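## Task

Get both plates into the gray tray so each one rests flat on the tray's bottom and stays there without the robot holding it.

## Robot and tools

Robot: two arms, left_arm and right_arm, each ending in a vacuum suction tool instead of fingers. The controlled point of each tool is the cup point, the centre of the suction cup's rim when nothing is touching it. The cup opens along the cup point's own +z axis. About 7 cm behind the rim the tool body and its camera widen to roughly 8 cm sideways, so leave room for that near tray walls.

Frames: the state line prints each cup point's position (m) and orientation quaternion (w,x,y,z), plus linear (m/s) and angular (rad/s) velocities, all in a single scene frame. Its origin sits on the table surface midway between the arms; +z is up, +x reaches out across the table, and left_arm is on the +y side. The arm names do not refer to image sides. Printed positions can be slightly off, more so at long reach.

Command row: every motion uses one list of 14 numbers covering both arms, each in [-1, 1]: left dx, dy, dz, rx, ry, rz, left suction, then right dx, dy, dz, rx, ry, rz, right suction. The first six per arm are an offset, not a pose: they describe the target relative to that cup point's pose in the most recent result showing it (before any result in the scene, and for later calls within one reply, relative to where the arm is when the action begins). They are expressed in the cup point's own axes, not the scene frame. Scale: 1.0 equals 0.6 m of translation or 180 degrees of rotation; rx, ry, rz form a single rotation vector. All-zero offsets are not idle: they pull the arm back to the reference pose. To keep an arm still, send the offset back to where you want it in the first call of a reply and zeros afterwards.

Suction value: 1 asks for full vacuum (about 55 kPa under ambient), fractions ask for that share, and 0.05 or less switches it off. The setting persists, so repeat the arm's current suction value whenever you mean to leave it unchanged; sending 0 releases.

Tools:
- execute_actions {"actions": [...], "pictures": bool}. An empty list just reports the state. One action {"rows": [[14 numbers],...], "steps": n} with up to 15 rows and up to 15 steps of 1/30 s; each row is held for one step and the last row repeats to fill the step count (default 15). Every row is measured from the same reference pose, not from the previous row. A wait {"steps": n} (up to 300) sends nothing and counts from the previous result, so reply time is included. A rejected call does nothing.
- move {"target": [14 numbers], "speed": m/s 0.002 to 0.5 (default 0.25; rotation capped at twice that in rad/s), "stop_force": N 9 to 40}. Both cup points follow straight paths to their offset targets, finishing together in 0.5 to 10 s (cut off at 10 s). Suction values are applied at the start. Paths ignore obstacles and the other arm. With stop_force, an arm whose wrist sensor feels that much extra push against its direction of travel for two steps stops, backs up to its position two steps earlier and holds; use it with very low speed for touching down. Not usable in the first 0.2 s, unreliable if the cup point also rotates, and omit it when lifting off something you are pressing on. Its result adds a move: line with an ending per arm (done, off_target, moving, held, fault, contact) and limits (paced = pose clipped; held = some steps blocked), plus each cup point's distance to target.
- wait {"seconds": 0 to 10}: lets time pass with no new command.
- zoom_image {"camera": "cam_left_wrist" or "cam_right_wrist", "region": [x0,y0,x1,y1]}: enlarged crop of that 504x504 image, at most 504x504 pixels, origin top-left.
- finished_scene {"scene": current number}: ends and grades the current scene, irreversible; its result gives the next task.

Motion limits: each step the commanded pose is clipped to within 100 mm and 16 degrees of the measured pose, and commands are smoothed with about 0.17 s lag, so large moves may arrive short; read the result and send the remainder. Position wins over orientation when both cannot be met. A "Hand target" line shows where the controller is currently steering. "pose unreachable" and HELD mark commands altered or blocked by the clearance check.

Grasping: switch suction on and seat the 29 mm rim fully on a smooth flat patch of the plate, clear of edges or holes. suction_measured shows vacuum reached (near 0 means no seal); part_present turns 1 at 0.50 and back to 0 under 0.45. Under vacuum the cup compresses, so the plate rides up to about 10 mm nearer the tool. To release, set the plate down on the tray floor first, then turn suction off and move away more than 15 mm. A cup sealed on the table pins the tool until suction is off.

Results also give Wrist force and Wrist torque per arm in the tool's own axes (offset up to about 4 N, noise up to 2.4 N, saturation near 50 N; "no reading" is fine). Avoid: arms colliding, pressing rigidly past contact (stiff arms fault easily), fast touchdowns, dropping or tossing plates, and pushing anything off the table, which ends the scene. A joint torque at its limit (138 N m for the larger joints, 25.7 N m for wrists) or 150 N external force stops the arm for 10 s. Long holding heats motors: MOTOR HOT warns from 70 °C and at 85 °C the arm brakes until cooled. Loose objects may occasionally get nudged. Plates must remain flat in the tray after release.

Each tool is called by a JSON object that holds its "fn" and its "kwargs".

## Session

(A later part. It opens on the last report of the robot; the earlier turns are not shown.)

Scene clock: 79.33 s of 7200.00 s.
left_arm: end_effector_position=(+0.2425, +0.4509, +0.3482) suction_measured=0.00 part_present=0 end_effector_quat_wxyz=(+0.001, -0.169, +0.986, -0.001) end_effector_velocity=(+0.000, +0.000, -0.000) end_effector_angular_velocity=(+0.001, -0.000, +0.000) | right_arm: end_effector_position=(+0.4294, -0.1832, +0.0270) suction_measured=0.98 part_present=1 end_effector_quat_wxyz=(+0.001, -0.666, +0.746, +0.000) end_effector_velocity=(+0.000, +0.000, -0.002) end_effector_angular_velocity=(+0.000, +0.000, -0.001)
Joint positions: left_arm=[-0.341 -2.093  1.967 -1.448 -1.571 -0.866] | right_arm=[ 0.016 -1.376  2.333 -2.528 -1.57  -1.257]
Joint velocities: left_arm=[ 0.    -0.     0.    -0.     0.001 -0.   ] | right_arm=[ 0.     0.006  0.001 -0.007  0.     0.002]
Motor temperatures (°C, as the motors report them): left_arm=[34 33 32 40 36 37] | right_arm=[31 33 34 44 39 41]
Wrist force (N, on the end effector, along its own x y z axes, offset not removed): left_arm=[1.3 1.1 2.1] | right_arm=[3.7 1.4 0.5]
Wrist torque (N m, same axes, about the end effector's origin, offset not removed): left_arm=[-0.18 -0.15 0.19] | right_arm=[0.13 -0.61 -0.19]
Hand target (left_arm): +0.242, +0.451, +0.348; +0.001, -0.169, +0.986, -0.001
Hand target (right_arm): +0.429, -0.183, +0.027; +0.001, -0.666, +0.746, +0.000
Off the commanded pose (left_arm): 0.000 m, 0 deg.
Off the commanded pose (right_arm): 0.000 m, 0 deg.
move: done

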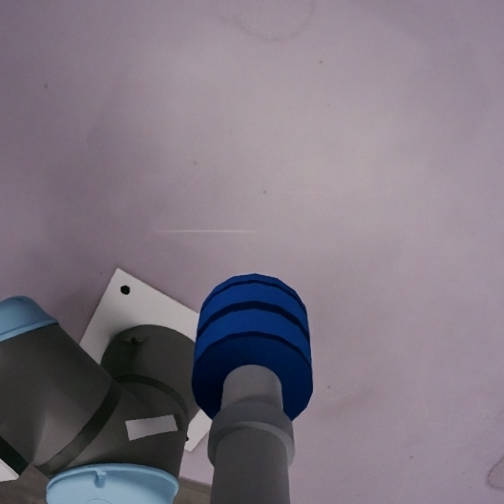

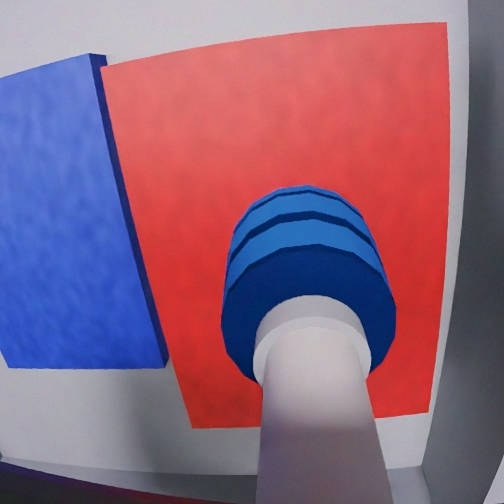

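{"fn": "move", "kwargs": {"target": [0,0,0,0,0,0,0,0,-0.002,0.037,0,0,0,1], "speed": 0.01, "stop_force": 9}}

{"fn": "execute_actions", "kwargs": {"actions": [{"rows":[[0,0,0,0,0,0,0,0,0,0,0,0,0,0]],"steps":6}], "pictures": false}}

{"fn": "move", "kwargs": {"target": [0,0,0,0,0,0,0,0,0,-0.2,0,0,0,0], "speed": 0.15}}

Scene clock: 87.57 s of 7200.00 s.
left_arm: end_effector_position=(+0.2425, +0.4509, +0.3482) suction_measured=0.00 part_present=0 end_effector_quat_wxyz=(+0.001, -0.169, +0.986, -0.001) end_effector_velocity=(+0.000, -0.000, +0.000) end_effector_angular_velocity=(+0.000, -0.000, -0.001) | right_arm: end_effector_position=(+0.4305, -0.1834, +0.0049) suction_measured=0.99 part_present=1 end_effector_quat_wxyz=(+0.001, -0.666, +0.746, +0.000) end_effector_velocity=(-0.000, +0.000, -0.002) end_effector_angular_velocity=(-0.000, -0.000, +0.001)
Joint positions: left_arm=[-0.341 -2.093  1.967 -1.448 -1.571 -0.866] | right_arm=[ 0.015 -1.314  2.346 -2.603 -1.57  -1.258]
Joint velocities: left_arm=[-0.001  0.    -0.    -0.     0.    -0.   ] | right_arm=[ 0.001  0.005  0.001 -0.006 -0.    -0.   ]
Motor temperatures (°C, as the motors report them): left_arm=[34 33 32 40 36 37] | right_arm=[31 33 34 44 39 41]
Wrist force (N, on the end effector, along its own x y z axes, offset not removed): left_arm=[0.7 -0.5 -1.0] | right_arm=[2.9 2.3 3.4]
Wrist torque (N m, same axes, about the end effector's origin, offset not removed): left_arm=[-0.20 -0.03 0.04] | right_arm=[0.18 -0.58 -0.13]
Hand target (left_arm): +0.242, +0.451, +0.348; +0.001, -0.169, +0.986, -0.001
Hand target (right_arm): +0.431, -0.183, +0.005; +0.001, -0.666, +0.746, +0.000
Off the commanded pose (left_arm): 0.000 m, 0 deg.
Off the commanded pose (right_arm): 0.000 m, 0 deg.
move: done

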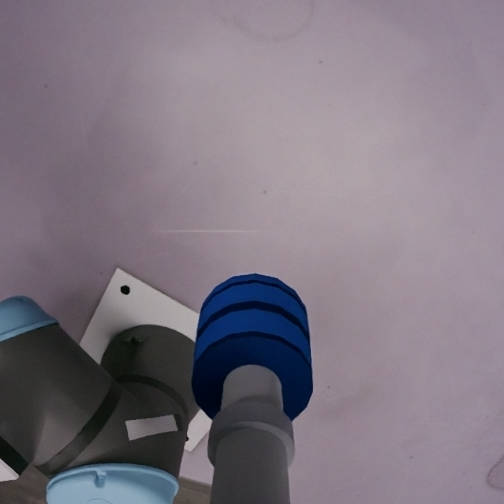

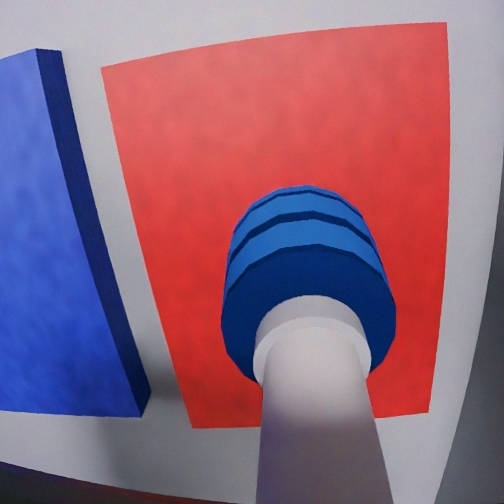

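Scene clock: 87.77 s of 7200.00 s.
left_arm: end_effector_position=(+0.2425, +0.4509, +0.3482) suction_measured=0.00 part_present=0 end_effector_quat_wxyz=(+0.001, -0.169, +0.986, -0.001) end_effector_velocity=(-0.000, -0.000, -0.000) end_effector_angular_velocity=(-0.000, +0.000, -0.001) | right_arm: end_effector_position=(+0.4306, -0.1834, +0.0049) suction_measured=0.00 part_present=0 end_effector_quat_wxyz=(+0.001, -0.666, +0.746, +0.000) end_effector_velocity=(-0.000, +0.000, -0.000) end_effector_angular_velocity=(-0.000, +0.000, +0.001)
Joint positions: left_arm=[-0.341 -2.093  1.967 -1.448 -1.571 -0.866] | right_arm=[ 0.015 -1.314  2.346 -2.604 -1.57  -1.258]
Joint velocities: left_arm=[-0.001  0.     0.    -0.    -0.     0.   ] | right_arm=[ 0.001  0.    -0.     0.    -0.     0.   ]
Motor temperatures (°C, as the motors report them): left_arm=[34 33 32 40 36 37] | right_arm=[31 33 34 44 39 41]
Wrist force (N, on the end effector, along its own x y z axes, offset not removed): left_arm=[-3.9 1.3 1.8] | right_arm=[3.8 -0.1 -6.9]
Wrist torque (N m, same axes, about the end effector's origin, offset not removed): left_arm=[0.31 0.58 0.34] | right_arm=[-0.12 -0.59 -0.09]
Hand target (left_arm): +0.242, +0.451, +0.348; +0.001, -0.169, +0.986, -0.001
Hand target (right_arm): +0.431, -0.183, +0.005; +0.001, -0.666, +0.746, +0.000
Off the commanded pose (left_arm): 0.000 m, 0 deg.
Off the commanded pose (right_arm): 0.000 m, 0 deg.
Steps of this call (steps 1 to 6: all 6 steps of this action). Readings (end_effector_position | what the end effector reports):
1: left_arm (+0.2425, +0.4509, +0.3482) | right_arm (+0.4305, -0.1834, +0.0049) | left_arm suction_measured=0.00 part_present=0 | right_arm suction_measured=0.24 part_present=0
2: left_arm (+0.2425, +0.4509, +0.3482) | right_arm (+0.4306, -0.1834, +0.0049) | left_arm suction_measured=0.00 part_present=0 | right_arm suction_measured=0.00 part_present=0
4: left_arm (+0.2425, +0.4509, +0.3482) | right_arm (+0.4306, -0.1834, +0.0049) | left_arm suction_measured=0.00 part_present=0 | right_arm suction_measured=0.00 part_present=0
6: the state above

Scene clock: 89.30 s of 7200.00 s.
left_arm: end_effector_position=(+0.2425, +0.4509, +0.3482) suction_measured=0.00 part_present=0 end_effector_quat_wxyz=(+0.001, -0.169, +0.986, -0.001) end_effector_velocity=(+0.000, +0.000, +0.000) end_effector_angular_velocity=(+0.001, -0.000, +0.000) | right_arm: end_effector_position=(+0.4305, -0.1833, +0.1249) suction_measured=0.00 part_present=0 end_effector_quat_wxyz=(+0.001, -0.666, +0.746, +0.000) end_effector_velocity=(-0.000, +0.000, +0.002) end_effector_angular_velocity=(-0.000, +0.001, +0.001)
Joint positions: left_arm=[-0.341 -2.093  1.967 -1.448 -1.571 -0.866] | right_arm=[ 0.015 -1.59   2.218 -2.2   -1.57  -1.258]
Joint velocities: left_arm=[ 0.    -0.    -0.     0.     0.001 -0.   ] | right_arm=[ 0.    -0.003 -0.003  0.008 -0.    -0.001]
Motor temperatures (°C, as the motors report them): left_arm=[34 33 32 40 36 37] | right_arm=[31 33 34 44 39 41]
Wrist force (N, on the end effector, along its own x y z axes, offset not removed): left_arm=[0.4 -3.9 1.3] | right_arm=[2.3 2.5 -1.4]
Wrist torque (N m, same axes, about the end effector's origin, offset not removed): left_arm=[-0.70 0.04 0.28] | right_arm=[0.25 -0.35 -0.04]
Hand target (left_arm): +0.242, +0.451, +0.348; +0.001, -0.169, +0.986, -0.001
Hand target (right_arm): +0.431, -0.183, +0.125; +0.001, -0.666, +0.746, +0.000
Off the commanded pose (left_arm): 0.000 m, 0 deg.
Off the commanded pose (right_arm): 0.000 m, 0 deg.
move: done

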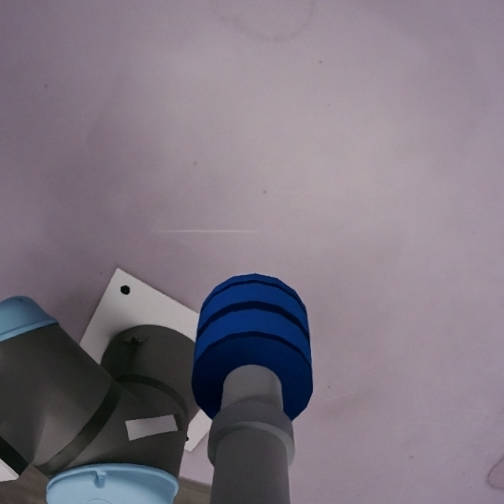

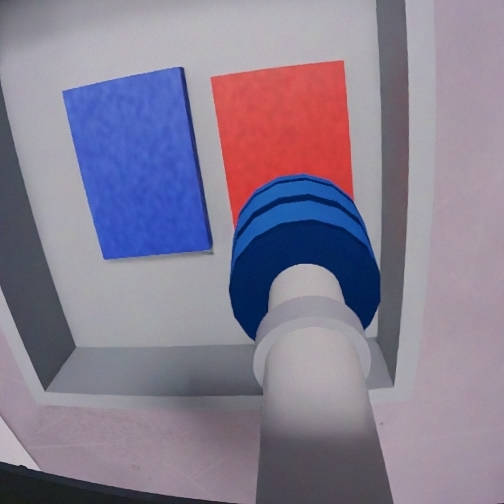

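{"fn": "finished_scene", "kwargs": {"scene": 2}}

The scene is finished: the task was done.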